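# Lift the outer hanger off the rail and hold it

## Task

Two hangers hang on the rail. Remove the one lying farther from the table's centre and keep it lifted, held securely in a single closed gripper, standing upright, over the table and clear of the rail and everything else. At the end the second hanger must remain on the rail, the rack must stand upright, and nothing but the removed hanger may be gripped. A loose hold counts as failure, and tilting the rack beyond a small amount ends the scene as failed at once.

## Robot and tools

Robot: two 6-joint arms, left_arm and right_arm, each with a parallel-jaw gripper. The names do not match image sides. Shared scene frame: origin on the table top midway between the arms, +x out over the table, +z up, left_arm on the +y side. The state line reports each gripper's end_effector_position (metres) and end_effector_quat_wxyz in this frame. That point sits between the finger pads, about 1 cm short of the tips; fingers point along the gripper's +z and close along its y. Printed positions can be off, especially at long reach.

execute_actions takes "actions", a list with zero or one item, and optional "pictures" (boolean). An empty list sends nothing and returns the state with images. A wait item is {"steps": N}, N up to 300 control steps (1/30 s each), counted from the previous result; your reply time eats into it. A motion item is {"rows": [...], "steps": N}, N from 6 to 15 (default 15). rows holds 1 to 15 rows, one per control step; if there are fewer rows than steps the final row repeats. Every row is one flat list of 14 numbers covering both arms, even when only one moves: left_arm waist, shoulder, elbow, wrist pitch, wrist yaw, wrist roll, gripper opening, then the same seven for right_arm. The six joint values are absolute target angles in radians in joint space, on the same scale as the Joint positions block. Stated ranges per arm: waist -2.618 to 3.054, shoulder 0.000 to 3.142, elbow 0.000 to 3.142, wrist pitch -1.571 to 1.571, wrist yaw -1.571 to 1.571, wrist roll -2.094 to 2.094. True ends may differ by up to 0.036 rad; a target more than 0.036 beyond a stated end and beyond the current angle gets the whole call refused, and nothing moves. Targets past the real end are clipped, and the result may say "joint sent to its limit" (possibly about an earlier action); its absence proves nothing. The opening value is an absolute gripper command from -1 (closed) to +1 (fully open).

Motion limits: each step the sent target stays within a lead of the measured angle (waist 0.202, shoulder 0.258, elbow 0.238, wrist pitch 0.573, wrist yaw and roll 0.522 rad), and if the hand would jump more than 70 mm the targets shrink toward the current pose, so distant goals need several calls. Friction may leave a joint up to about 0.031 rad off, and smaller changes may not move it. The last 6 steps of each action run after its result is returned, during your reply; arms keep heading to the last row until all are nearly still or a step is HELD. HELD marks steps where part of your row was not sent; "joint command not followed" means the clearance check altered that arm's joint targets.

Results: Joint positions lists six angles plus the gripper opening in metres (0.093 open, 0.000 closed), and Joint velocities their rates. grip_measured is the gripper motor on the -1..+1 scale; pads meet near -0.94 and each mm of object width adds about 0.0208; per-gripper offset up to about 0.02. Since fingers sit behind a spring, contact barely shows; a firmly held rigid item leaves grip_measured up to about 0.21 below its width reading, and the metre opening may read up to 12 mm under the width, even 0 on thin parts. Command a value well below the width reading for a firm grip and keep sending that same value in every later row. Force caps near 50 to 62 N per pad, less on thin parts.

zoom_image: camera (cam_high, cam_low, cam_left_wrist, cam_right_wrist) and region [x0, y0, x1, y1] in that camera's pixels from the top-left, at most 504 by 504; it enlarges the latest image. Images are 504x504; calibration (K, distortion, T_world_to_cam) is given per camera and may be a little off.

finished_scene: scene (integer, the current scene's number) ends and grades it irreversibly; the goal must hold at that moment. Ending a reply without a tool call ends everything.

Cautions: do not tip the rack, drag the other hanger off, or drop anything off the table. Avoid arm-on-arm contact or pressing, slams and hard pushes. Objects may occasionally be nudged by outside forces. Holding loads heats motors: MOTOR HOT at 75 °C, a 10 s arm stop at 90 °C, and at 100 °C the arm goes limp and drops its load (OVER-TEMPERATURE FAULT). Smooth, short, low-effort motion is preferred.

Each tool is called after "Call:" as name(argument=value, ...) on one line, values as JSON.

## Session

Call:
execute_actions(actions=[])

Scene clock: 0.00 s of 4000.00 s.
left_arm: end_effector_position=(+0.3542, +0.2188, +0.4042) grip_measured=+0.994 end_effector_quat_wxyz=(+0.711, +0.004, +0.703, -0.009) | right_arm: end_effector_position=(+0.3263, -0.3370, +0.3945) grip_measured=+1.000 end_effector_quat_wxyz=(+0.699, +0.055, +0.710, -0.063)
Joint positions: left_arm=[ 0.001  1.043  1.043  0.011 -0.005 -0.008  0.093] | right_arm=[ 0.003  1.062  1.038  0.009  0.014 -0.012  0.093]
Joint velocities: left_arm=[ 0.007  0.002 -0.002 -0.007 -0.007 -0.037 -0.001] | right_arm=[ 0.007 -0.022  0.002  0.037 -0.022 -0.051  0.   ]

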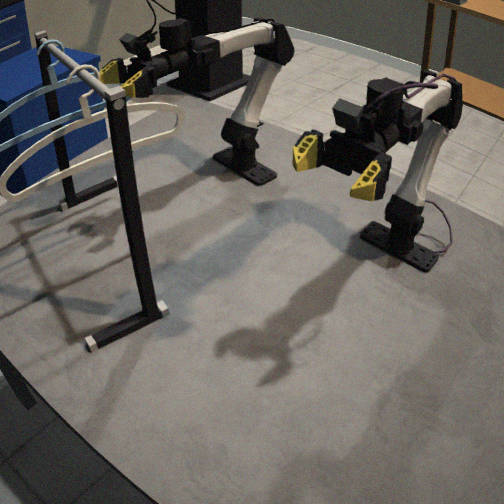

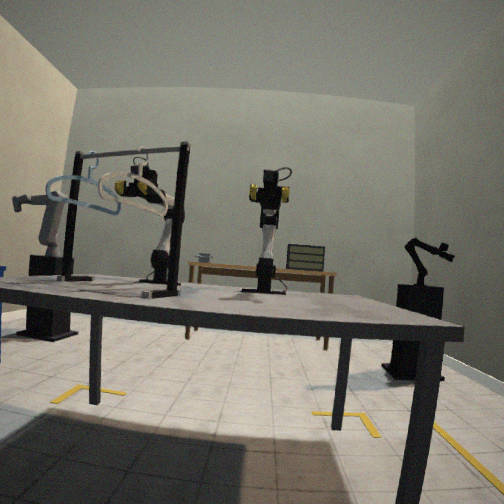

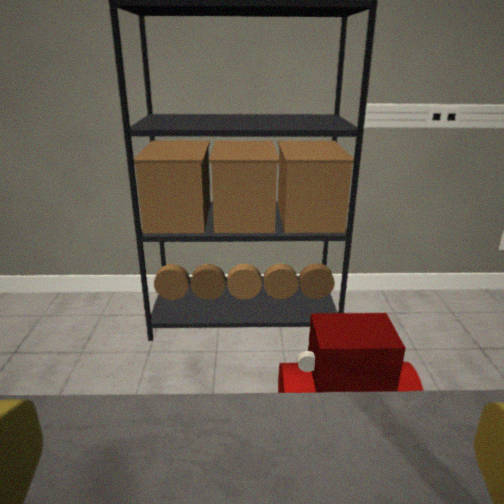

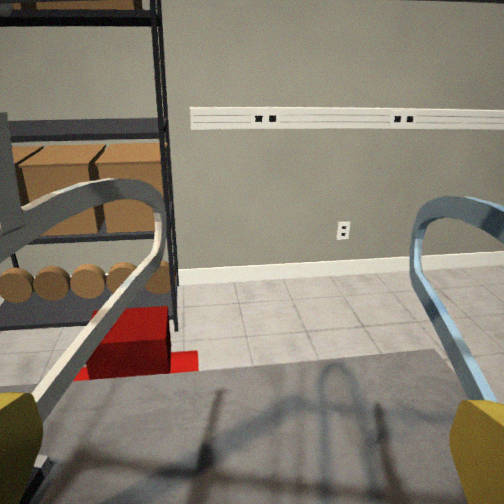

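Call:
zoom_image(camera="cam_high", region=[0, 0, 250, 250])

Call:
zoom_image(camera="cam_low", region=[20, 120, 220, 320])

Region (0, 0, 250, 250) of cam_high's 504x504 image, scaled by 2.016, with more detail than that image has.

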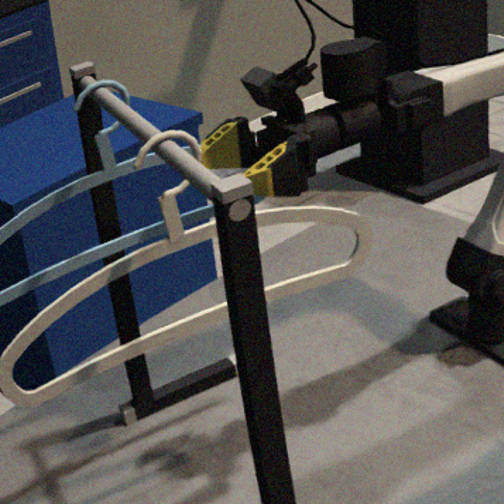

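Region (20, 120, 220, 320) of cam_low's 504x504 image, scaled by 2.520, with more detail than that image has.

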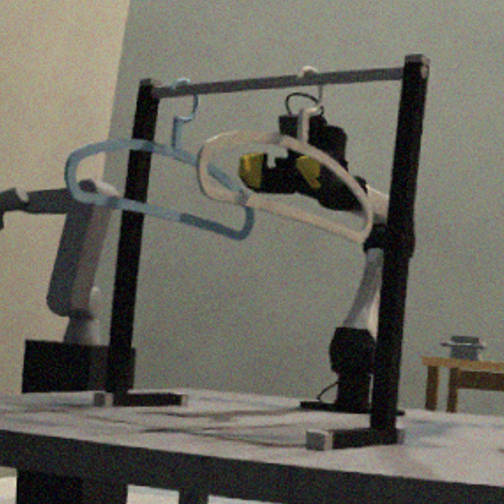

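Call:
execute_actions(actions=[{"rows":[[0.001,1.043,1.043,0.011,-0.005,-0.008,1,0.003,1.062,1.038,-0.6,0.014,-0.012,1]]}])

Call:
execute_actions(actions=[{"steps":15}])

Scene clock: 3.40 s of 4000.00 s.
left_arm: end_effector_position=(+0.3542, +0.2188, +0.4042) grip_measured=+0.994 end_effector_quat_wxyz=(+0.711, +0.004, +0.703, -0.009) | right_arm: end_effector_position=(+0.2955, -0.3322, +0.2844) grip_measured=+1.000 end_effector_quat_wxyz=(+0.508, +0.065, +0.857, -0.048)
Joint positions: left_arm=[ 0.001  1.043  1.043  0.011 -0.005 -0.008  0.093] | right_arm=[ 0.003  1.058  1.045 -0.487  0.014 -0.012  0.093]
Joint velocities: left_arm=[-0.007 -0.007 -0.002  0.037 -0.037 -0.007  0.   ] | right_arm=[ 0.002 -0.002  0.017 -0.711  0.066 -0.022  0.   ]
Steps of this call (steps 1 to 90: nothing new was sent; then 0.10 s passed at rest; steps 91 to 99: the first 9 steps of this action). Readings (joint positions):
91: left_arm=[0.001 1.043 1.043 0.011 -0.005 -0.008] | right_arm=[0.003 1.061 1.043 -0.040 0.014 -0.012]
92: left_arm=[0.001 1.043 1.043 0.011 -0.005 -0.008] | right_arm=[0.003 1.058 1.045 -0.108 0.014 -0.012]
94: left_arm=[0.001 1.043 1.043 0.011 -0.005 -0.008] | right_arm=[0.003 1.058 1.045 -0.255 0.014 -0.012]
98: left_arm=[0.001 1.043 1.043 0.011 -0.005 -0.008] | right_arm=[0.003 1.058 1.045 -0.461 0.014 -0.012]
99: the state above

Scene clock: 3.90 s of 4000.00 s.
left_arm: end_effector_position=(+0.3542, +0.2188, +0.4042) grip_measured=+0.994 end_effector_quat_wxyz=(+0.711, +0.004, +0.703, -0.009) | right_arm: end_effector_position=(+0.2845, -0.3305, +0.2660) grip_measured=+1.000 end_effector_quat_wxyz=(+0.470, +0.066, +0.879, -0.045)
Joint positions: left_arm=[ 0.001  1.043  1.043  0.011 -0.005 -0.008  0.093] | right_arm=[ 0.003  1.058  1.045 -0.576  0.014 -0.012  0.093]
Joint velocities: left_arm=[-0.002 -0.002  0.012 -0.022 -0.022  0.051 -0.   ] | right_arm=[-0.007 -0.007  0.017 -0.095  0.007  0.037  0.   ]
Kept back: nothing.
Steps of this call (steps 1 to 6: the last 6 steps of your previous action; steps 7 to 15: the robot went on to your last target). Readings (joint positions):
1: left_arm=[0.001 1.043 1.043 0.011 -0.005 -0.008] | right_arm=[0.003 1.058 1.045 -0.508 0.014 -0.012]
2: left_arm=[0.001 1.043 1.043 0.011 -0.005 -0.008] | right_arm=[0.003 1.058 1.045 -0.523 0.014 -0.012]
4: left_arm=[0.001 1.043 1.043 0.011 -0.005 -0.008] | right_arm=[0.003 1.058 1.045 -0.546 0.014 -0.012]
8: left_arm=[0.001 1.043 1.043 0.011 -0.005 -0.008] | right_arm=[0.003 1.058 1.045 -0.566 0.014 -0.012]
15: the state above

Call:
execute_actions(actions=[{"rows":[[0.001,1.043,1.043,0.011,-0.005,-0.008,1,0.003,1.2,2.0,-1.1,0.014,-0.012,1]]}])

Call:
execute_actions(actions=[{"steps":30}])

Call:
execute_actions(actions=[{"rows":[[0.001,1.043,1.043,0.011,-0.005,-0.008,1,-0.29,1.2,2.0,-1.1,0.014,-0.012,1]]}])

Call:
execute_actions(actions=[{"steps":15}], pictures=true)

Scene clock: 4.77 s of 4000.00 s.
left_arm: end_effector_position=(+0.3542, +0.2188, +0.4042) grip_measured=+0.994 end_effector_quat_wxyz=(+0.711, +0.004, +0.703, -0.009) | right_arm: end_effector_position=(+0.2731, -0.3287, +0.4081) grip_measured=+1.000 end_effector_quat_wxyz=(+0.496, +0.065, +0.864, -0.047)
Joint positions: left_arm=[ 0.001  1.043  1.043  0.011 -0.005 -0.008  0.093] | right_arm=[ 0.003  1.219  1.711 -1.018  0.014 -0.012  0.093]
Joint velocities: left_arm=[ 0.002 -0.012  0.017  0.037 -0.007  0.007  0.001] | right_arm=[ 0.012 -0.002  2.21  -0.154 -0.007 -0.007  0.   ]
Steps of this call (steps 1 to 15: the robot went on to your last target; steps 16 to 17: nothing new was sent; steps 18 to 26: the first 9 steps of this action). Readings (joint positions):
18: left_arm=[0.001 1.043 1.043 0.011 -0.005 -0.008] | right_arm=[0.003 1.081 1.095 -0.671 0.014 -0.012]
19: left_arm=[0.001 1.043 1.043 0.011 -0.005 -0.008] | right_arm=[0.003 1.122 1.172 -0.773 0.014 -0.012]
21: left_arm=[0.001 1.043 1.043 0.011 -0.005 -0.008] | right_arm=[0.003 1.189 1.327 -0.895 0.014 -0.012]
25: left_arm=[0.001 1.043 1.043 0.011 -0.005 -0.008] | right_arm=[0.003 1.219 1.632 -1.008 0.014 -0.012]
26: the state above

Scene clock: 5.77 s of 4000.00 s.
left_arm: end_effector_position=(+0.3542, +0.2188, +0.4042) grip_measured=+0.994 end_effector_quat_wxyz=(+0.711, +0.004, +0.703, -0.009) | right_arm: end_effector_position=(+0.2260, -0.3214, +0.5162) grip_measured=+1.000 end_effector_quat_wxyz=(+0.608, +0.060, +0.790, -0.056)
Joint positions: left_arm=[ 0.001  1.043  1.043  0.011 -0.005 -0.008  0.093] | right_arm=[ 0.003  1.185  2.005 -1.078  0.014 -0.012  0.093]
Joint velocities: left_arm=[ 0.012 -0.007  0.002 -0.051  0.022  0.051 -0.001] | right_arm=[-0.022 -0.027 -0.012 -0.007  0.037 -0.022  0.   ]
Kept back: nothing.
Steps of this call (steps 1 to 6: the last 6 steps of your previous action; steps 7 to 30: the robot went on to your last target). Readings (joint positions):
1: left_arm=[0.001 1.043 1.043 0.011 -0.005 -0.008] | right_arm=[0.003 1.219 1.788 -1.024 0.014 -0.012]
2: left_arm=[0.001 1.043 1.043 0.011 -0.005 -0.008] | right_arm=[0.003 1.219 1.864 -1.030 0.014 -0.012]
4: left_arm=[0.001 1.043 1.043 0.011 -0.005 -0.008] | right_arm=[0.003 1.205 1.966 -1.025 0.014 -0.012]
8: left_arm=[0.001 1.043 1.043 0.011 -0.005 -0.008] | right_arm=[0.003 1.171 2.005 -1.033 0.014 -0.012]
30: the state above
All arms were judged still, so your last target was given up. Only a new action makes them travel on or press farther. Fingers that are still opening or closing keep moving.

Scene clock: 6.07 s of 4000.00 s.
left_arm: end_effector_position=(+0.3542, +0.2188, +0.4042) grip_measured=+0.994 end_effector_quat_wxyz=(+0.711, +0.004, +0.703, -0.009) | right_arm: end_effector_position=(+0.2021, -0.3970, +0.5160) grip_measured=+1.000 end_effector_quat_wxyz=(+0.593, +0.172, +0.774, -0.142)
Joint positions: left_arm=[ 0.001  1.043  1.043  0.011 -0.005 -0.008  0.093] | right_arm=[-0.281  1.185  2.005 -1.079  0.016 -0.013  0.093]
Joint velocities: left_arm=[ 0.017 -0.012 -0.002  0.037 -0.022 -0.037  0.001] | right_arm=[-0.032 -0.007  0.017 -0.081  0.007  0.007  0.   ]
Steps of this call (steps 1 to 9: the first 9 steps of this action). Readings (joint positions):
1: left_arm=[0.001 1.043 1.043 0.011 -0.005 -0.008] | right_arm=[-0.041 1.185 2.005 -1.078 -0.004 -0.013]
2: left_arm=[0.001 1.043 1.043 0.011 -0.005 -0.008] | right_arm=[-0.117 1.185 2.005 -1.078 -0.002 -0.013]
4: left_arm=[0.001 1.043 1.043 0.011 -0.005 -0.008] | right_arm=[-0.237 1.185 2.005 -1.078 0.010 -0.013]
8: left_arm=[0.001 1.043 1.043 0.011 -0.005 -0.008] | right_arm=[-0.281 1.185 2.005 -1.079 0.016 -0.013]
9: the state above

Scene clock: 6.57 s of 4000.00 s.
left_arm: end_effector_position=(+0.3542, +0.2188, +0.4042) grip_measured=+0.994 end_effector_quat_wxyz=(+0.711, +0.004, +0.703, -0.009) | right_arm: end_effector_position=(+0.2021, -0.3970, +0.5160) grip_measured=+1.000 end_effector_quat_wxyz=(+0.593, +0.172, +0.774, -0.142)
Joint positions: left_arm=[ 0.001  1.043  1.043  0.011 -0.005 -0.008  0.093] | right_arm=[-0.281  1.185  2.005 -1.079  0.016 -0.013  0.093]
Joint velocities: left_arm=[-0.017 -0.002  0.002 -0.022 -0.022  0.037  0.001] | right_arm=[ 0.002 -0.012  0.017 -0.007 -0.095 -0.007  0.   ]
Kept back: nothing.
Steps of this call (steps 1 to 6: the last 6 steps of your previous action; steps 7 to 15: the robot went on to your last target). Readings (joint positions):
1: left_arm=[0.001 1.043 1.043 0.011 -0.005 -0.008] | right_arm=[-0.281 1.185 2.005 -1.079 0.016 -0.013]
2: left_arm=[0.001 1.043 1.043 0.011 -0.005 -0.008] | right_arm=[-0.281 1.185 2.005 -1.079 0.016 -0.013]
4: left_arm=[0.001 1.043 1.043 0.011 -0.005 -0.008] | right_arm=[-0.281 1.185 2.005 -1.079 0.016 -0.013]
8: left_arm=[0.001 1.043 1.043 0.011 -0.005 -0.008] | right_arm=[-0.281 1.185 2.005 -1.079 0.016 -0.013]
15: the state above
All arms were judged still, so your last target was given up. Only a new action makes them travel on or press farther. Fingers that are still opening or closing keep moving.
camera_calibration (this result's frames):
cam_right_wrist: T_world_to_cam=[[-0.437287, -0.898954, 0.0257076, -0.28395], [-0.587665, 0.263992, -0.764826, 0.657308], [0.680757, -0.349556, -0.643724, 0.139829], [0, 0, 0, 1]] pos_world=[0.16692, -0.379904, 0.600037]

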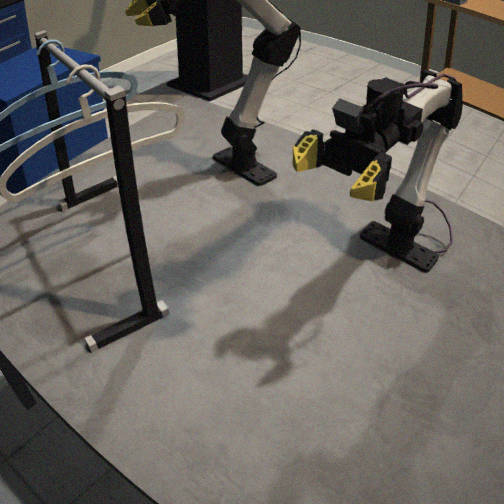

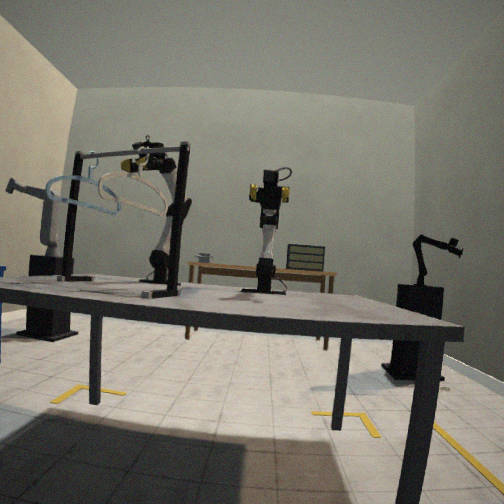

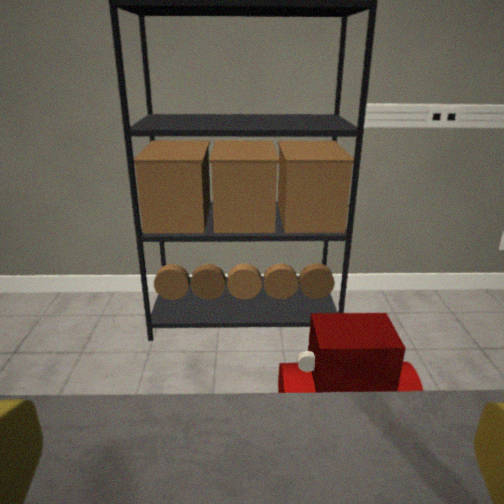

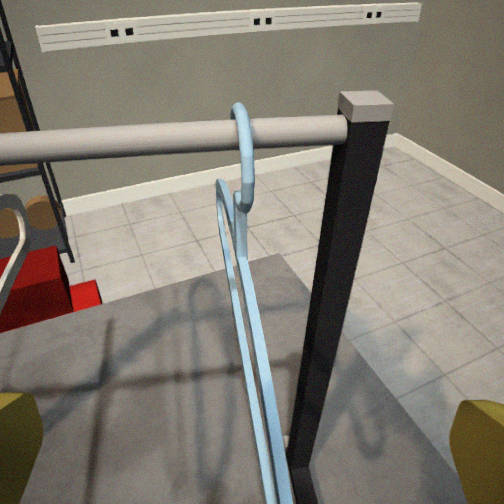

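Call:
execute_actions(actions=[{"rows":[[0.001,1.043,1.043,0.011,-0.005,-0.008,1,-0.29,1.22,2.0,-1.1,0.014,-0.012,0.8],[0.001,1.043,1.043,0.011,-0.005,-0.008,1,-0.29,1.25,2.0,-1.1,0.014,-0.012,0.6],[0.001,1.043,1.043,0.011,-0.005,-0.008,1,-0.29,1.28,2.0,-1.1,0.014,-0.012,0.4],[0.001,1.043,1.043,0.011,-0.005,-0.008,1,-0.29,1.31,2.0,-1.1,0.014,-0.012,0.4],[0.001,1.043,1.043,0.011,-0.005,-0.008,1,-0.29,1.34,2.0,-1.1,0.014,-0.012,0.4],[0.001,1.043,1.043,0.011,-0.005,-0.008,1,-0.29,1.37,2.0,-1.1,0.014,-0.012,0.4],[0.001,1.043,1.043,0.011,-0.005,-0.008,1,-0.29,1.40,2.0,-1.1,0.014,-0.012,0.4],[0.001,1.043,1.043,0.011,-0.005,-0.008,1,-0.29,1.42,2.0,-1.1,0.014,-0.012,0.4]]}])

Call:
execute_actions(actions=[{"steps":12}], pictures=true)

Scene clock: 8.60 s of 4000.00 s.
left_arm: end_effector_position=(+0.3542, +0.2188, +0.4042) grip_measured=+0.994 end_effector_quat_wxyz=(+0.711, +0.004, +0.703, -0.009) | right_arm: end_effector_position=(+0.2647, -0.4263, +0.4624) grip_measured=+0.403 end_effector_quat_wxyz=(+0.520, +0.183, +0.825, -0.126)
Joint positions: left_arm=[ 0.001  1.043  1.043  0.011 -0.005 -0.008  0.093] | right_arm=[-0.281  1.369  2.005 -1.078  0.016 -0.013  0.065]
Joint velocities: left_arm=[-0.002  0.022  0.017  0.007  0.051  0.037  0.   ] | right_arm=[ 0.002  0.984 -0.002  0.037  0.037  0.037 -0.001]
Steps of this call (steps 1 to 52: nothing new was sent; steps 53 to 61: the first 9 steps of this action). Readings (joint positions):
53: left_arm=[0.001 1.043 1.043 0.011 -0.005 -0.008] | right_arm=[-0.281 1.187 2.005 -1.079 0.016 -0.013]
54: left_arm=[0.001 1.043 1.043 0.011 -0.005 -0.008] | right_arm=[-0.281 1.191 2.005 -1.079 0.016 -0.013]
56: left_arm=[0.001 1.043 1.043 0.011 -0.005 -0.008] | right_arm=[-0.281 1.215 2.005 -1.079 0.016 -0.013]
60: left_arm=[0.001 1.043 1.043 0.011 -0.005 -0.008] | right_arm=[-0.281 1.334 2.005 -1.078 0.016 -0.013]
61: the state above

Scene clock: 9.00 s of 4000.00 s.
left_arm: end_effector_position=(+0.3542, +0.2188, +0.4042) grip_measured=+0.994 end_effector_quat_wxyz=(+0.711, +0.004, +0.703, -0.009) | right_arm: end_effector_position=(+0.2825, -0.4347, +0.4394) grip_measured=+0.403 end_effector_quat_wxyz=(+0.490, +0.186, +0.843, -0.120)
Joint positions: left_arm=[ 0.001  1.043  1.043  0.011 -0.005 -0.008  0.093] | right_arm=[-0.281  1.43   2.005 -1.088  0.016 -0.013  0.065]
Joint velocities: left_arm=[-0.012  0.012  0.012 -0.007 -0.022 -0.007  0.001] | right_arm=[ 0.002  0.002 -0.012 -0.007 -0.037  0.007  0.   ]
Kept back: nothing.
Steps of this call (steps 1 to 6: the last 6 steps of your previous action; steps 7 to 12: the robot went on to your last target). Readings (joint positions):
1: left_arm=[0.001 1.043 1.043 0.011 -0.005 -0.008] | right_arm=[-0.281 1.399 2.005 -1.079 0.016 -0.013]
2: left_arm=[0.001 1.043 1.043 0.011 -0.005 -0.008] | right_arm=[-0.281 1.423 2.005 -1.080 0.016 -0.013]
4: left_arm=[0.001 1.043 1.043 0.011 -0.005 -0.008] | right_arm=[-0.281 1.446 2.005 -1.085 0.016 -0.013]
8: left_arm=[0.001 1.043 1.043 0.011 -0.005 -0.008] | right_arm=[-0.281 1.437 2.005 -1.088 0.016 -0.013]
12: the state above
camera_calibration (this result's frames):
cam_right_wrist: T_world_to_cam=[[-0.431005, -0.901896, 0.0286033, -0.284992], [-0.743028, 0.336741, -0.578373, 0.649502], [0.512, -0.270535, -0.815271, 0.18], [0, 0, 0, 1]] pos_world=[0.267605, -0.427051, 0.530555]

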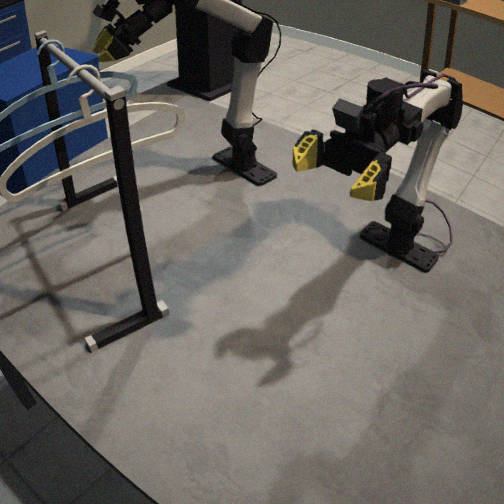

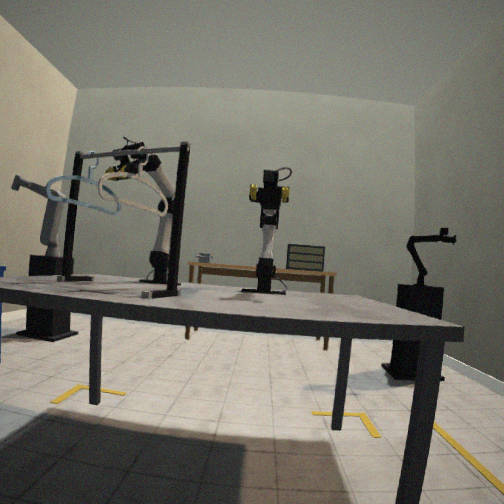

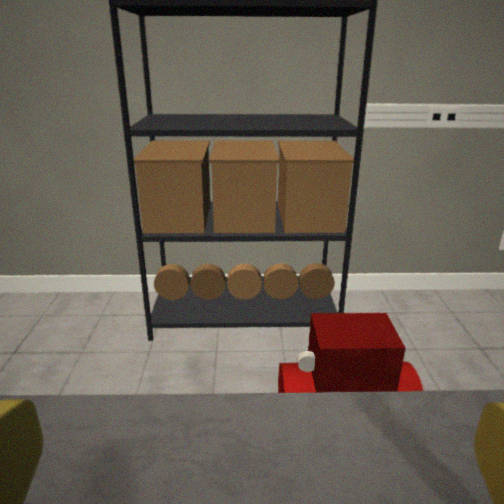

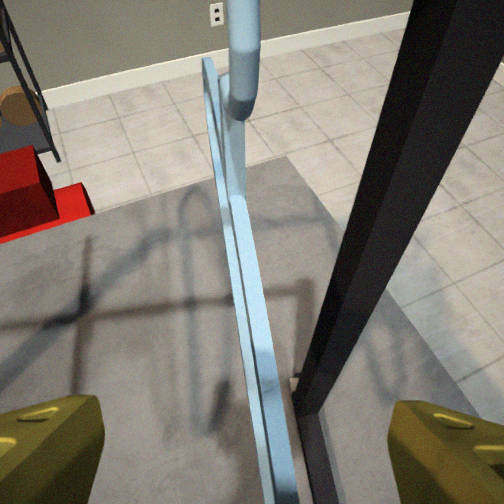

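Call:
execute_actions(actions=[{"rows":[[0.001,1.043,1.043,0.011,-0.005,-0.008,1,-0.29,1.44,2.0,-1.1,0.014,-0.012,0.4],[0.001,1.043,1.043,0.011,-0.005,-0.008,1,-0.29,1.455,2.0,-1.1,0.014,-0.012,0.4],[0.001,1.043,1.043,0.011,-0.005,-0.008,1,-0.29,1.47,2.0,-1.1,0.014,-0.012,0.4],[0.001,1.043,1.043,0.011,-0.005,-0.008,1,-0.29,1.485,2.0,-1.1,0.014,-0.012,0.4],[0.001,1.043,1.043,0.011,-0.005,-0.008,1,-0.29,1.5,2.0,-1.1,0.014,-0.012,0.4],[0.001,1.043,1.043,0.011,-0.005,-0.008,1,-0.29,1.51,2.0,-1.1,0.014,-0.012,0.4],[0.001,1.043,1.043,0.011,-0.005,-0.008,1,-0.29,1.52,2.0,-1.1,0.014,-0.012,0.4]]}])

Call:
execute_actions(actions=[{"steps":12}], pictures=true)

Call:
zoom_image(camera="cam_high", region=[0, 0, 200, 200])

Scene clock: 10.10 s of 4000.00 s.
left_arm: end_effector_position=(+0.3542, +0.2188, +0.4042) grip_measured=+0.994 end_effector_quat_wxyz=(+0.711, +0.004, +0.703, -0.009) | right_arm: end_effector_position=(+0.2994, -0.4426, +0.4185) grip_measured=+0.403 end_effector_quat_wxyz=(+0.465, +0.189, +0.857, -0.114)
Joint positions: left_arm=[ 0.001  1.043  1.043  0.011 -0.005 -0.008  0.093] | right_arm=[-0.281  1.489  2.005 -1.087  0.016 -0.013  0.065]
Joint velocities: left_arm=[-0.002 -0.002 -0.012  0.007 -0.022  0.022 -0.   ] | right_arm=[-0.002  0.359 -0.002 -0.11  -0.022  0.007 -0.   ]
Steps of this call (steps 1 to 24: the robot went on to your last target; steps 25 to 33: the first 9 steps of this action). Readings (joint positions):
25: left_arm=[0.001 1.043 1.043 0.011 -0.005 -0.008] | right_arm=[-0.281 1.430 2.005 -1.088 0.016 -0.013]
26: left_arm=[0.001 1.043 1.043 0.011 -0.005 -0.008] | right_arm=[-0.281 1.430 2.005 -1.088 0.016 -0.013]
28: left_arm=[0.001 1.043 1.043 0.011 -0.005 -0.008] | right_arm=[-0.281 1.435 2.005 -1.087 0.016 -0.013]
32: left_arm=[0.001 1.043 1.043 0.011 -0.005 -0.008] | right_arm=[-0.281 1.476 2.005 -1.087 0.016 -0.013]
33: the state above

Scene clock: 10.50 s of 4000.00 s.
left_arm: end_effector_position=(+0.3542, +0.2188, +0.4042) grip_measured=+0.994 end_effector_quat_wxyz=(+0.711, +0.004, +0.703, -0.009) | right_arm: end_effector_position=(+0.3065, -0.4459, +0.4088) grip_measured=+0.403 end_effector_quat_wxyz=(+0.454, +0.190, +0.863, -0.111)
Joint positions: left_arm=[ 0.001  1.043  1.043  0.011 -0.005 -0.008  0.093] | right_arm=[-0.281  1.515  2.005 -1.087  0.016 -0.013  0.065]
Joint velocities: left_arm=[-0.002 -0.017 -0.007 -0.007 -0.022  0.066 -0.   ] | right_arm=[-0.007  0.027 -0.017  0.066 -0.051 -0.051 -0.   ]
Kept back: nothing.
Steps of this call (steps 1 to 6: the last 6 steps of your previous action; steps 7 to 12: the robot went on to your last target). Readings (joint positions):
1: left_arm=[0.001 1.043 1.043 0.011 -0.005 -0.008] | right_arm=[-0.281 1.500 2.005 -1.087 0.016 -0.013]
2: left_arm=[0.001 1.043 1.043 0.011 -0.005 -0.008] | right_arm=[-0.281 1.508 2.005 -1.087 0.016 -0.013]
4: left_arm=[0.001 1.043 1.043 0.011 -0.005 -0.008] | right_arm=[-0.281 1.515 2.005 -1.087 0.016 -0.013]
8: left_arm=[0.001 1.043 1.043 0.011 -0.005 -0.008] | right_arm=[-0.281 1.515 2.005 -1.087 0.016 -0.013]
12: the state above
camera_calibration (this result's frames):
cam_right_wrist: T_world_to_cam=[[-0.428789, -0.902934, 0.0291663, -0.28528], [-0.784686, 0.356248, -0.507302, 0.645818], [0.44767, -0.240412, -0.861275, 0.191682], [0, 0, 0, 1]] pos_world=[0.298629, -0.441578, 0.501036]

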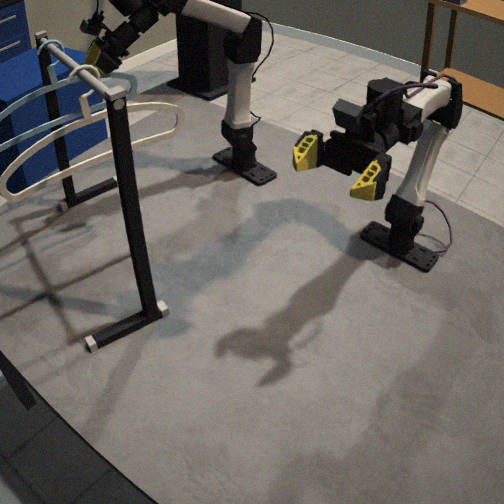

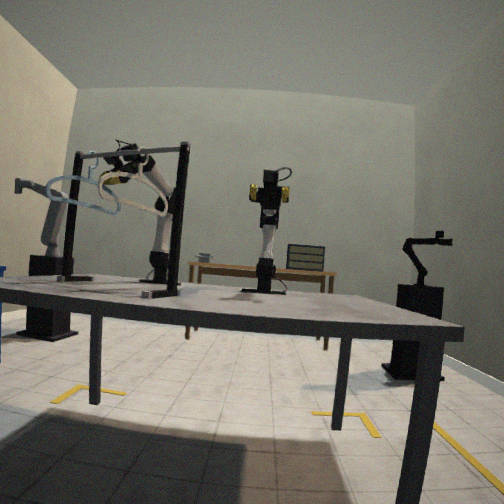

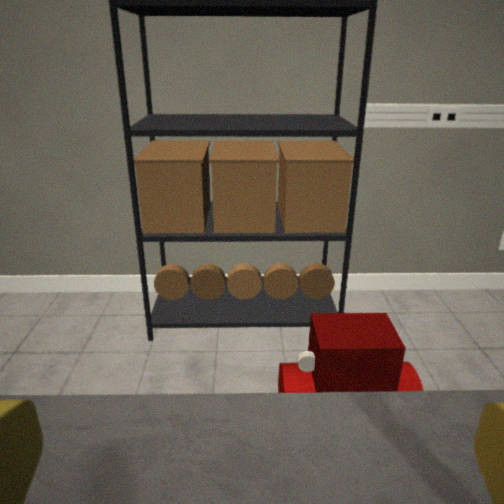

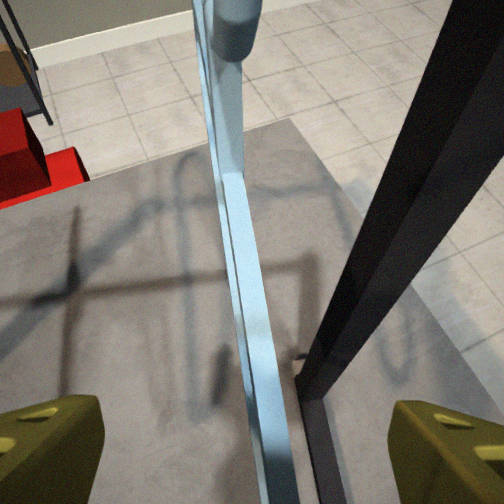

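Region (0, 0, 200, 200) of cam_high's 504x504 image, scaled by 2.520, with more detail than that image has.

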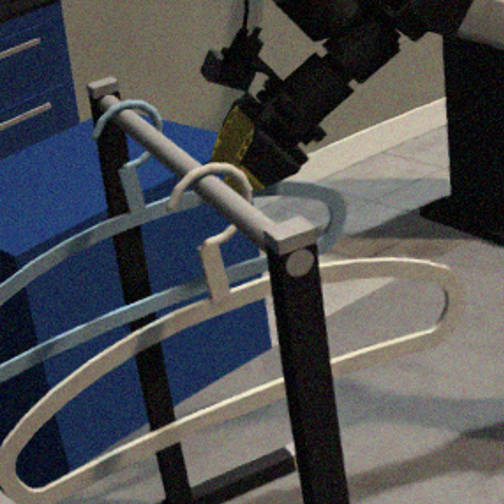

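Call:
execute_actions(actions=[{"rows":[[0.001,1.043,1.043,0.011,-0.005,-0.008,1,-0.30,1.54,2.0,-1.1,0.014,-0.012,0.2],[0.001,1.043,1.043,0.011,-0.005,-0.008,1,-0.31,1.56,2.0,-1.1,0.014,-0.012,0.0],[0.001,1.043,1.043,0.011,-0.005,-0.008,1,-0.31,1.56,2.0,-1.1,0.014,-0.012,-0.3]]}])

Call:
execute_actions(actions=[{"steps":10}], pictures=true)

Call:
zoom_image(camera="cam_low", region=[40, 130, 190, 230])

Scene clock: 11.30 s of 4000.00 s.
left_arm: end_effector_position=(+0.3542, +0.2188, +0.4042) grip_measured=+0.994 end_effector_quat_wxyz=(+0.711, +0.004, +0.703, -0.009) | right_arm: end_effector_position=(+0.3100, -0.4569, +0.3984) grip_measured=-0.297 end_effector_quat_wxyz=(+0.441, +0.201, +0.867, -0.113)
Joint positions: left_arm=[ 0.001  1.043  1.043  0.011 -0.005 -0.008  0.093] | right_arm=[-0.303  1.543  2.005 -1.087  0.015 -0.013  0.031]
Joint velocities: left_arm=[-0.002 -0.007 -0.002  0.051 -0.051 -0.037  0.   ] | right_arm=[ 0.002  0.037 -0.002  0.037  0.007 -0.051  0.   ]
Steps of this call (steps 1 to 15: the robot went on to your last target; steps 16 to 24: the first 9 steps of this action). Readings (joint positions):
16: left_arm=[0.001 1.043 1.043 0.011 -0.005 -0.008] | right_arm=[-0.283 1.515 2.005 -1.087 0.016 -0.013]
17: left_arm=[0.001 1.043 1.043 0.011 -0.005 -0.008] | right_arm=[-0.287 1.517 2.005 -1.087 0.015 -0.013]
19: left_arm=[0.001 1.043 1.043 0.011 -0.005 -0.008] | right_arm=[-0.298 1.524 2.005 -1.087 0.015 -0.013]
23: left_arm=[0.001 1.043 1.043 0.011 -0.005 -0.008] | right_arm=[-0.303 1.541 2.005 -1.087 0.015 -0.013]
24: the state above

Scene clock: 11.63 s of 4000.00 s.
left_arm: end_effector_position=(+0.3542, +0.2188, +0.4042) grip_measured=+0.994 end_effector_quat_wxyz=(+0.711, +0.004, +0.703, -0.009) | right_arm: end_effector_position=(+0.3102, -0.4570, +0.3981) grip_measured=-0.297 end_effector_quat_wxyz=(+0.441, +0.201, +0.868, -0.113)
Joint positions: left_arm=[ 0.001  1.043  1.043  0.011 -0.005 -0.008  0.093] | right_arm=[-0.303  1.544  2.005 -1.087  0.015 -0.013  0.031]
Joint velocities: left_arm=[-0.007  0.002  0.017  0.037 -0.007 -0.051  0.   ] | right_arm=[ 0.012 -0.017 -0.012  0.022  0.007 -0.007  0.   ]
Kept back: nothing.
Steps of this call (steps 1 to 6: the last 6 steps of your previous action; steps 7 to 10: the robot went on to your last target). Readings (joint positions):
1: left_arm=[0.001 1.043 1.043 0.011 -0.005 -0.008] | right_arm=[-0.303 1.544 2.005 -1.087 0.015 -0.013]
2: left_arm=[0.001 1.043 1.043 0.011 -0.005 -0.008] | right_arm=[-0.303 1.544 2.005 -1.087 0.015 -0.013]
4: left_arm=[0.001 1.043 1.043 0.011 -0.005 -0.008] | right_arm=[-0.303 1.544 2.005 -1.087 0.015 -0.013]
8: left_arm=[0.001 1.043 1.043 0.011 -0.005 -0.008] | right_arm=[-0.303 1.544 2.005 -1.087 0.015 -0.013]
10: the state above
camera_calibration (this result's frames):
cam_right_wrist: T_world_to_cam=[[-0.446692, -0.894222, 0.0288608, -0.283722], [-0.789563, 0.378829, -0.482783, 0.649319], [0.420782, -0.238442, -0.875265, 0.192989], [0, 0, 0, 1]] pos_world=[0.304735, -0.453675, 0.490585]

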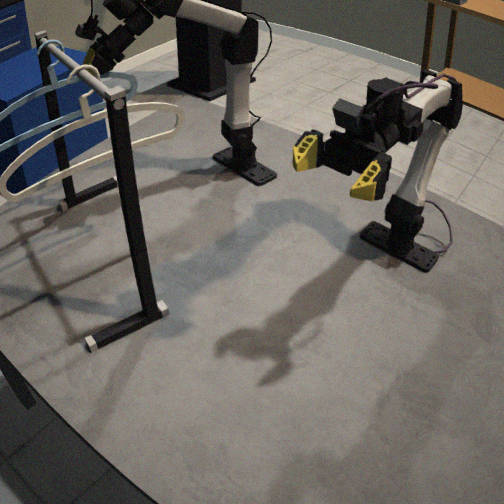

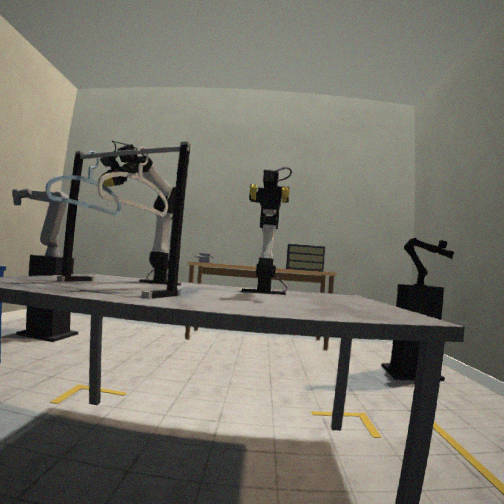

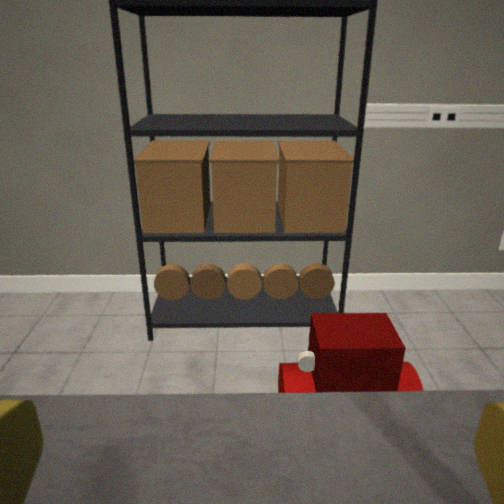

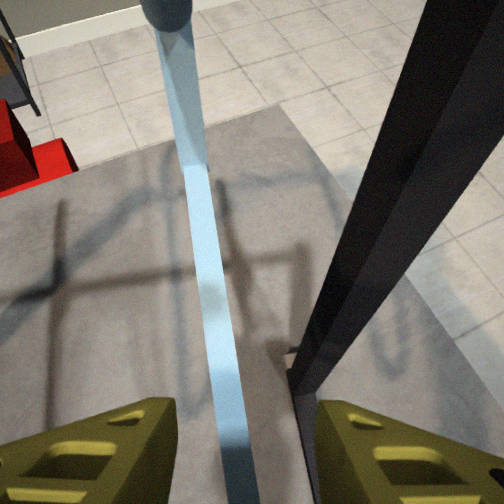

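Region (40, 130, 190, 230) of cam_low's 504x504 image, scaled by 3.360, with more detail than that image has.

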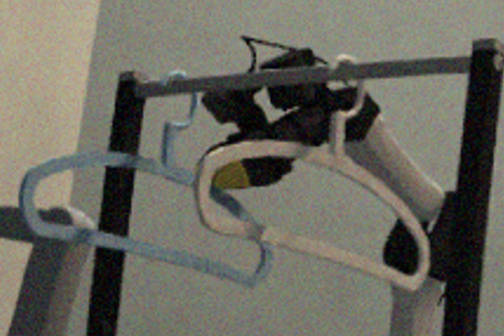

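Call:
execute_actions(actions=[{"rows":[[0.001,1.043,1.043,0.011,-0.005,-0.008,1,-0.31,1.59,2.0,-1.155,0.014,-0.012,-0.3]]}])

Call:
execute_actions(actions=[{"steps":10}], pictures=true)

Call:
zoom_image(camera="cam_low", region=[40, 130, 190, 230])

Scene clock: 12.50 s of 4000.00 s.
left_arm: end_effector_position=(+0.3542, +0.2188, +0.4042) grip_measured=+0.994 end_effector_quat_wxyz=(+0.711, +0.004, +0.703, -0.009) | right_arm: end_effector_position=(+0.3121, -0.4579, +0.3787) grip_measured=-0.297 end_effector_quat_wxyz=(+0.410, +0.204, +0.883, -0.106)
Joint positions: left_arm=[ 0.001  1.043  1.043  0.011 -0.005 -0.008  0.093] | right_arm=[-0.303  1.574  2.005 -1.128  0.015 -0.013  0.031]
Joint velocities: left_arm=[-0.012 -0.007 -0.012 -0.022 -0.022  0.007 -0.001] | right_arm=[ 0.002  0.012  0.007 -0.081 -0.007  0.007 -0.001]
Steps of this call (steps 1 to 15: the robot went on to your last target; steps 16 to 17: nothing new was sent; steps 18 to 26: the first 9 steps of this action). Readings (joint positions):
18: left_arm=[0.001 1.043 1.043 0.011 -0.005 -0.008] | right_arm=[-0.303 1.546 2.005 -1.091 0.015 -0.013]
19: left_arm=[0.001 1.043 1.043 0.011 -0.005 -0.008] | right_arm=[-0.303 1.548 2.005 -1.098 0.015 -0.013]
21: left_arm=[0.001 1.043 1.043 0.011 -0.005 -0.008] | right_arm=[-0.303 1.557 2.005 -1.111 0.015 -0.013]
25: left_arm=[0.001 1.043 1.043 0.011 -0.005 -0.008] | right_arm=[-0.303 1.573 2.005 -1.126 0.015 -0.013]
26: the state above

Scene clock: 12.83 s of 4000.00 s.
left_arm: end_effector_position=(+0.3542, +0.2188, +0.4042) grip_measured=+0.994 end_effector_quat_wxyz=(+0.711, +0.004, +0.703, -0.009) | right_arm: end_effector_position=(+0.3115, -0.4576, +0.3778) grip_measured=-0.297 end_effector_quat_wxyz=(+0.407, +0.204, +0.884, -0.105)
Joint positions: left_arm=[ 0.001  1.043  1.043  0.011 -0.005 -0.008  0.093] | right_arm=[-0.303  1.574  2.005 -1.133  0.015 -0.013  0.031]
Joint velocities: left_arm=[-0.007  0.017 -0.007  0.066 -0.022  0.007 -0.   ] | right_arm=[ 0.002  0.017 -0.012 -0.037  0.007 -0.007 -0.   ]
Kept back: nothing.
Steps of this call (steps 1 to 6: the last 6 steps of your previous action; steps 7 to 10: the robot went on to your last target). Readings (joint positions):
1: left_arm=[0.001 1.043 1.043 0.011 -0.005 -0.008] | right_arm=[-0.303 1.574 2.005 -1.130 0.015 -0.013]
2: left_arm=[0.001 1.043 1.043 0.011 -0.005 -0.008] | right_arm=[-0.303 1.574 2.005 -1.131 0.015 -0.013]
4: left_arm=[0.001 1.043 1.043 0.011 -0.005 -0.008] | right_arm=[-0.303 1.574 2.005 -1.132 0.015 -0.013]
8: left_arm=[0.001 1.043 1.043 0.011 -0.005 -0.008] | right_arm=[-0.303 1.574 2.005 -1.133 0.015 -0.013]
10: the state above
camera_calibration (this result's frames):
cam_right_wrist: T_world_to_cam=[[-0.44471, -0.895203, 0.02908, -0.284278], [-0.820264, 0.394013, -0.414633, 0.631466], [0.359723, -0.208244, -0.909524, 0.220299], [0, 0, 0, 1]] pos_world=[0.312301, -0.457417, 0.470461]

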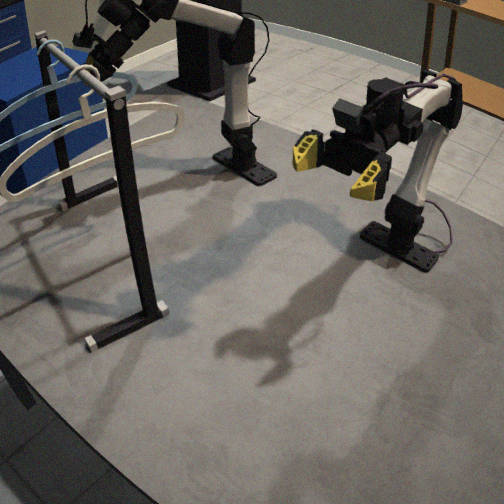

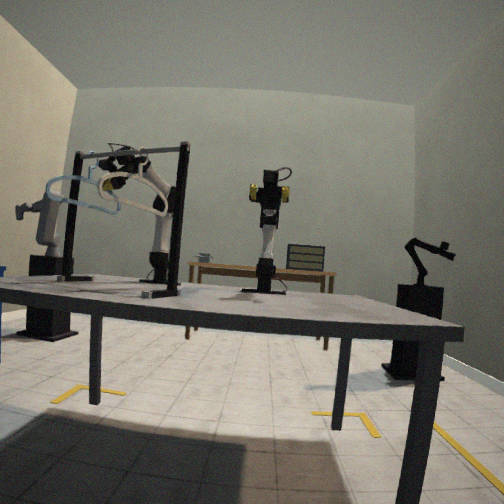

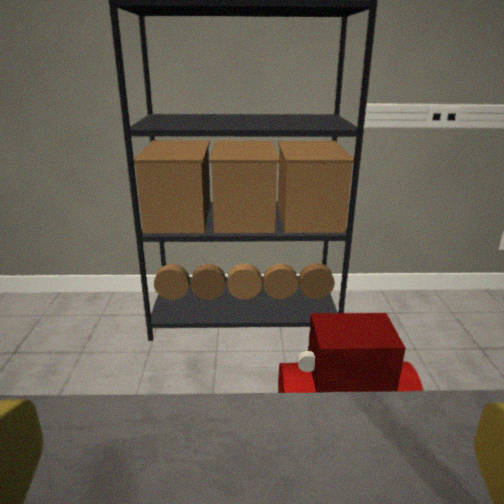

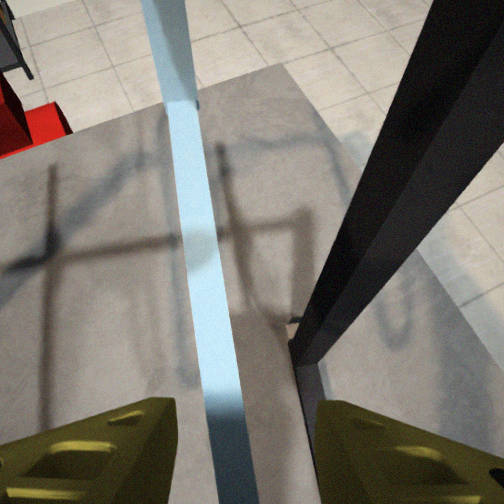

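Region (40, 130, 190, 230) of cam_low's 504x504 image, scaled by 3.360, with more detail than that image has.

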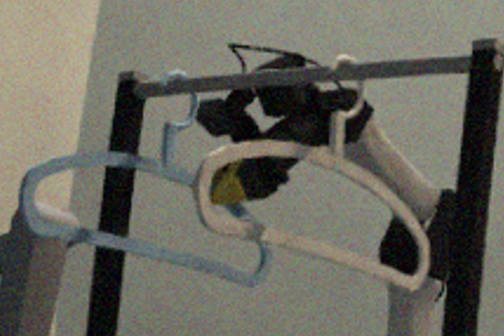

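Call:
execute_actions(actions=[{"rows":[[0.001,1.043,1.043,0.011,-0.005,-0.008,1,-0.31,1.59,2.0,-1.155,0.014,-0.012,-0.45],[0.001,1.043,1.043,0.011,-0.005,-0.008,1,-0.31,1.59,2.0,-1.155,0.014,-0.012,-0.6],[0.001,1.043,1.043,0.011,-0.005,-0.008,1,-0.31,1.59,2.0,-1.155,0.014,-0.012,-0.7],[0.001,1.043,1.043,0.011,-0.005,-0.008,1,-0.31,1.59,2.0,-1.155,0.014,-0.012,-0.8],[0.001,1.043,1.043,0.011,-0.005,-0.008,1,-0.31,1.59,2.0,-1.155,0.014,-0.012,-0.9],[0.001,1.043,1.043,0.011,-0.005,-0.008,1,-0.31,1.59,2.0,-1.155,0.014,-0.012,-1]]}])

Call:
execute_actions(actions=[{"steps":10}], pictures=true)

Call:
zoom_image(camera="cam_high", region=[0, 0, 120, 120])

Scene clock: 13.60 s of 4000.00 s.
left_arm: end_effector_position=(+0.3542, +0.2188, +0.4042) grip_measured=+0.994 end_effector_quat_wxyz=(+0.711, +0.004, +0.703, -0.009) | right_arm: end_effector_position=(+0.3102, -0.4597, +0.3776) grip_measured=-0.962 end_effector_quat_wxyz=(+0.407, +0.208, +0.883, -0.106)
Joint positions: left_arm=[ 0.001  1.043  1.043  0.011 -0.005 -0.008  0.093] | right_arm=[-0.308  1.574  2.005 -1.135  0.017 -0.011  0.   ]
Joint velocities: left_arm=[ 0.012  0.007 -0.002  0.037 -0.007 -0.037 -0.001] | right_arm=[-0.017  0.002 -0.007 -0.022 -0.022 -0.037  0.   ]
Steps of this call (steps 1 to 14: the robot went on to your last target; steps 15 to 23: the first 9 steps of this action). Readings (joint positions):
15: left_arm=[0.001 1.043 1.043 0.011 -0.005 -0.008] | right_arm=[-0.303 1.574 2.005 -1.133 0.015 -0.013]
16: left_arm=[0.001 1.043 1.043 0.011 -0.005 -0.008] | right_arm=[-0.303 1.574 2.005 -1.133 0.015 -0.013]
18: left_arm=[0.001 1.043 1.043 0.011 -0.005 -0.008] | right_arm=[-0.303 1.574 2.005 -1.134 0.011 -0.014]
22: left_arm=[0.001 1.043 1.043 0.011 -0.005 -0.008] | right_arm=[-0.308 1.574 2.005 -1.135 0.017 -0.011]
23: the state above

Scene clock: 13.93 s of 4000.00 s.
left_arm: end_effector_position=(+0.3542, +0.2188, +0.4042) grip_measured=+0.994 end_effector_quat_wxyz=(+0.711, +0.004, +0.703, -0.009) | right_arm: end_effector_position=(+0.3102, -0.4597, +0.3776) grip_measured=-0.962 end_effector_quat_wxyz=(+0.407, +0.208, +0.883, -0.106)
Joint positions: left_arm=[ 0.001  1.043  1.043  0.011 -0.005 -0.008  0.093] | right_arm=[-0.308  1.574  2.005 -1.135  0.017 -0.011  0.   ]
Joint velocities: left_arm=[ 0.012 -0.012  0.007 -0.051 -0.007  0.007 -0.   ] | right_arm=[ 0.007 -0.007  0.012  0.051 -0.007  0.007  0.   ]
Kept back: nothing.
Steps of this call (steps 1 to 6: the last 6 steps of your previous action; steps 7 to 10: the robot went on to your last target). Readings (joint positions):
1: left_arm=[0.001 1.043 1.043 0.011 -0.005 -0.008] | right_arm=[-0.308 1.574 2.005 -1.135 0.017 -0.011]
2: left_arm=[0.001 1.043 1.043 0.011 -0.005 -0.008] | right_arm=[-0.308 1.574 2.005 -1.135 0.017 -0.011]
4: left_arm=[0.001 1.043 1.043 0.011 -0.005 -0.008] | right_arm=[-0.308 1.574 2.005 -1.135 0.017 -0.011]
8: left_arm=[0.001 1.043 1.043 0.011 -0.005 -0.008] | right_arm=[-0.308 1.574 2.005 -1.135 0.017 -0.011]
10: the state above
camera_calibration (this result's frames):
cam_right_wrist: T_world_to_cam=[[-0.4516, -0.891761, 0.028615, -0.282787], [-0.817516, 0.400729, -0.413624, 0.633023], [0.357387, -0.210186, -0.909998, 0.220139], [0, 0, 0, 1]] pos_world=[0.311124, -0.459578, 0.470251]

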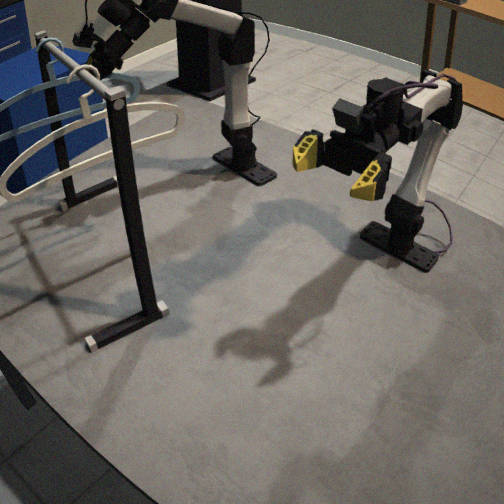

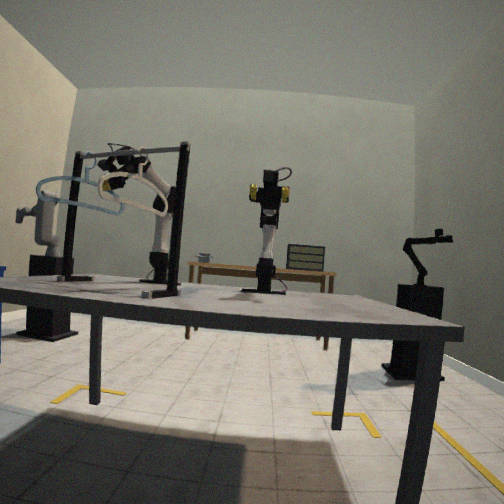

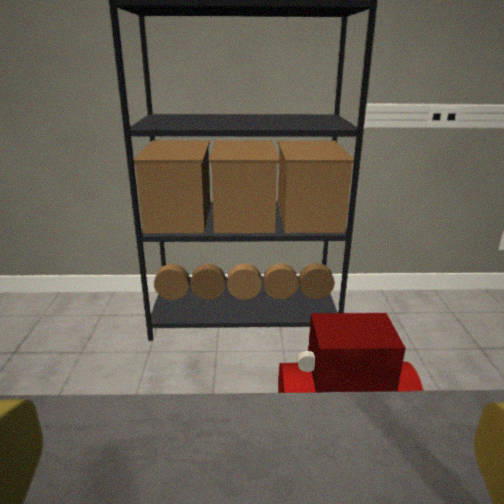

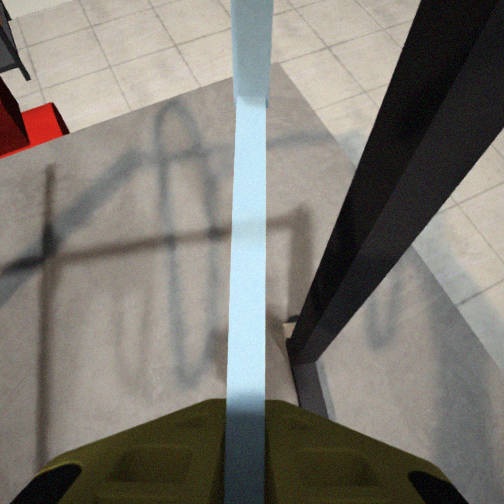

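Region (0, 0, 120, 120) of cam_high's 504x504 image, scaled by 4.200, with more detail than that image has.

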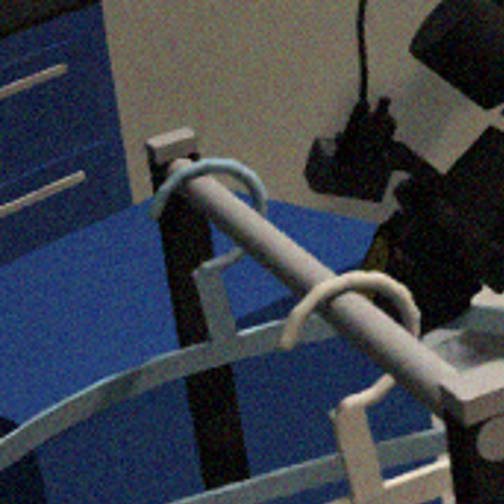

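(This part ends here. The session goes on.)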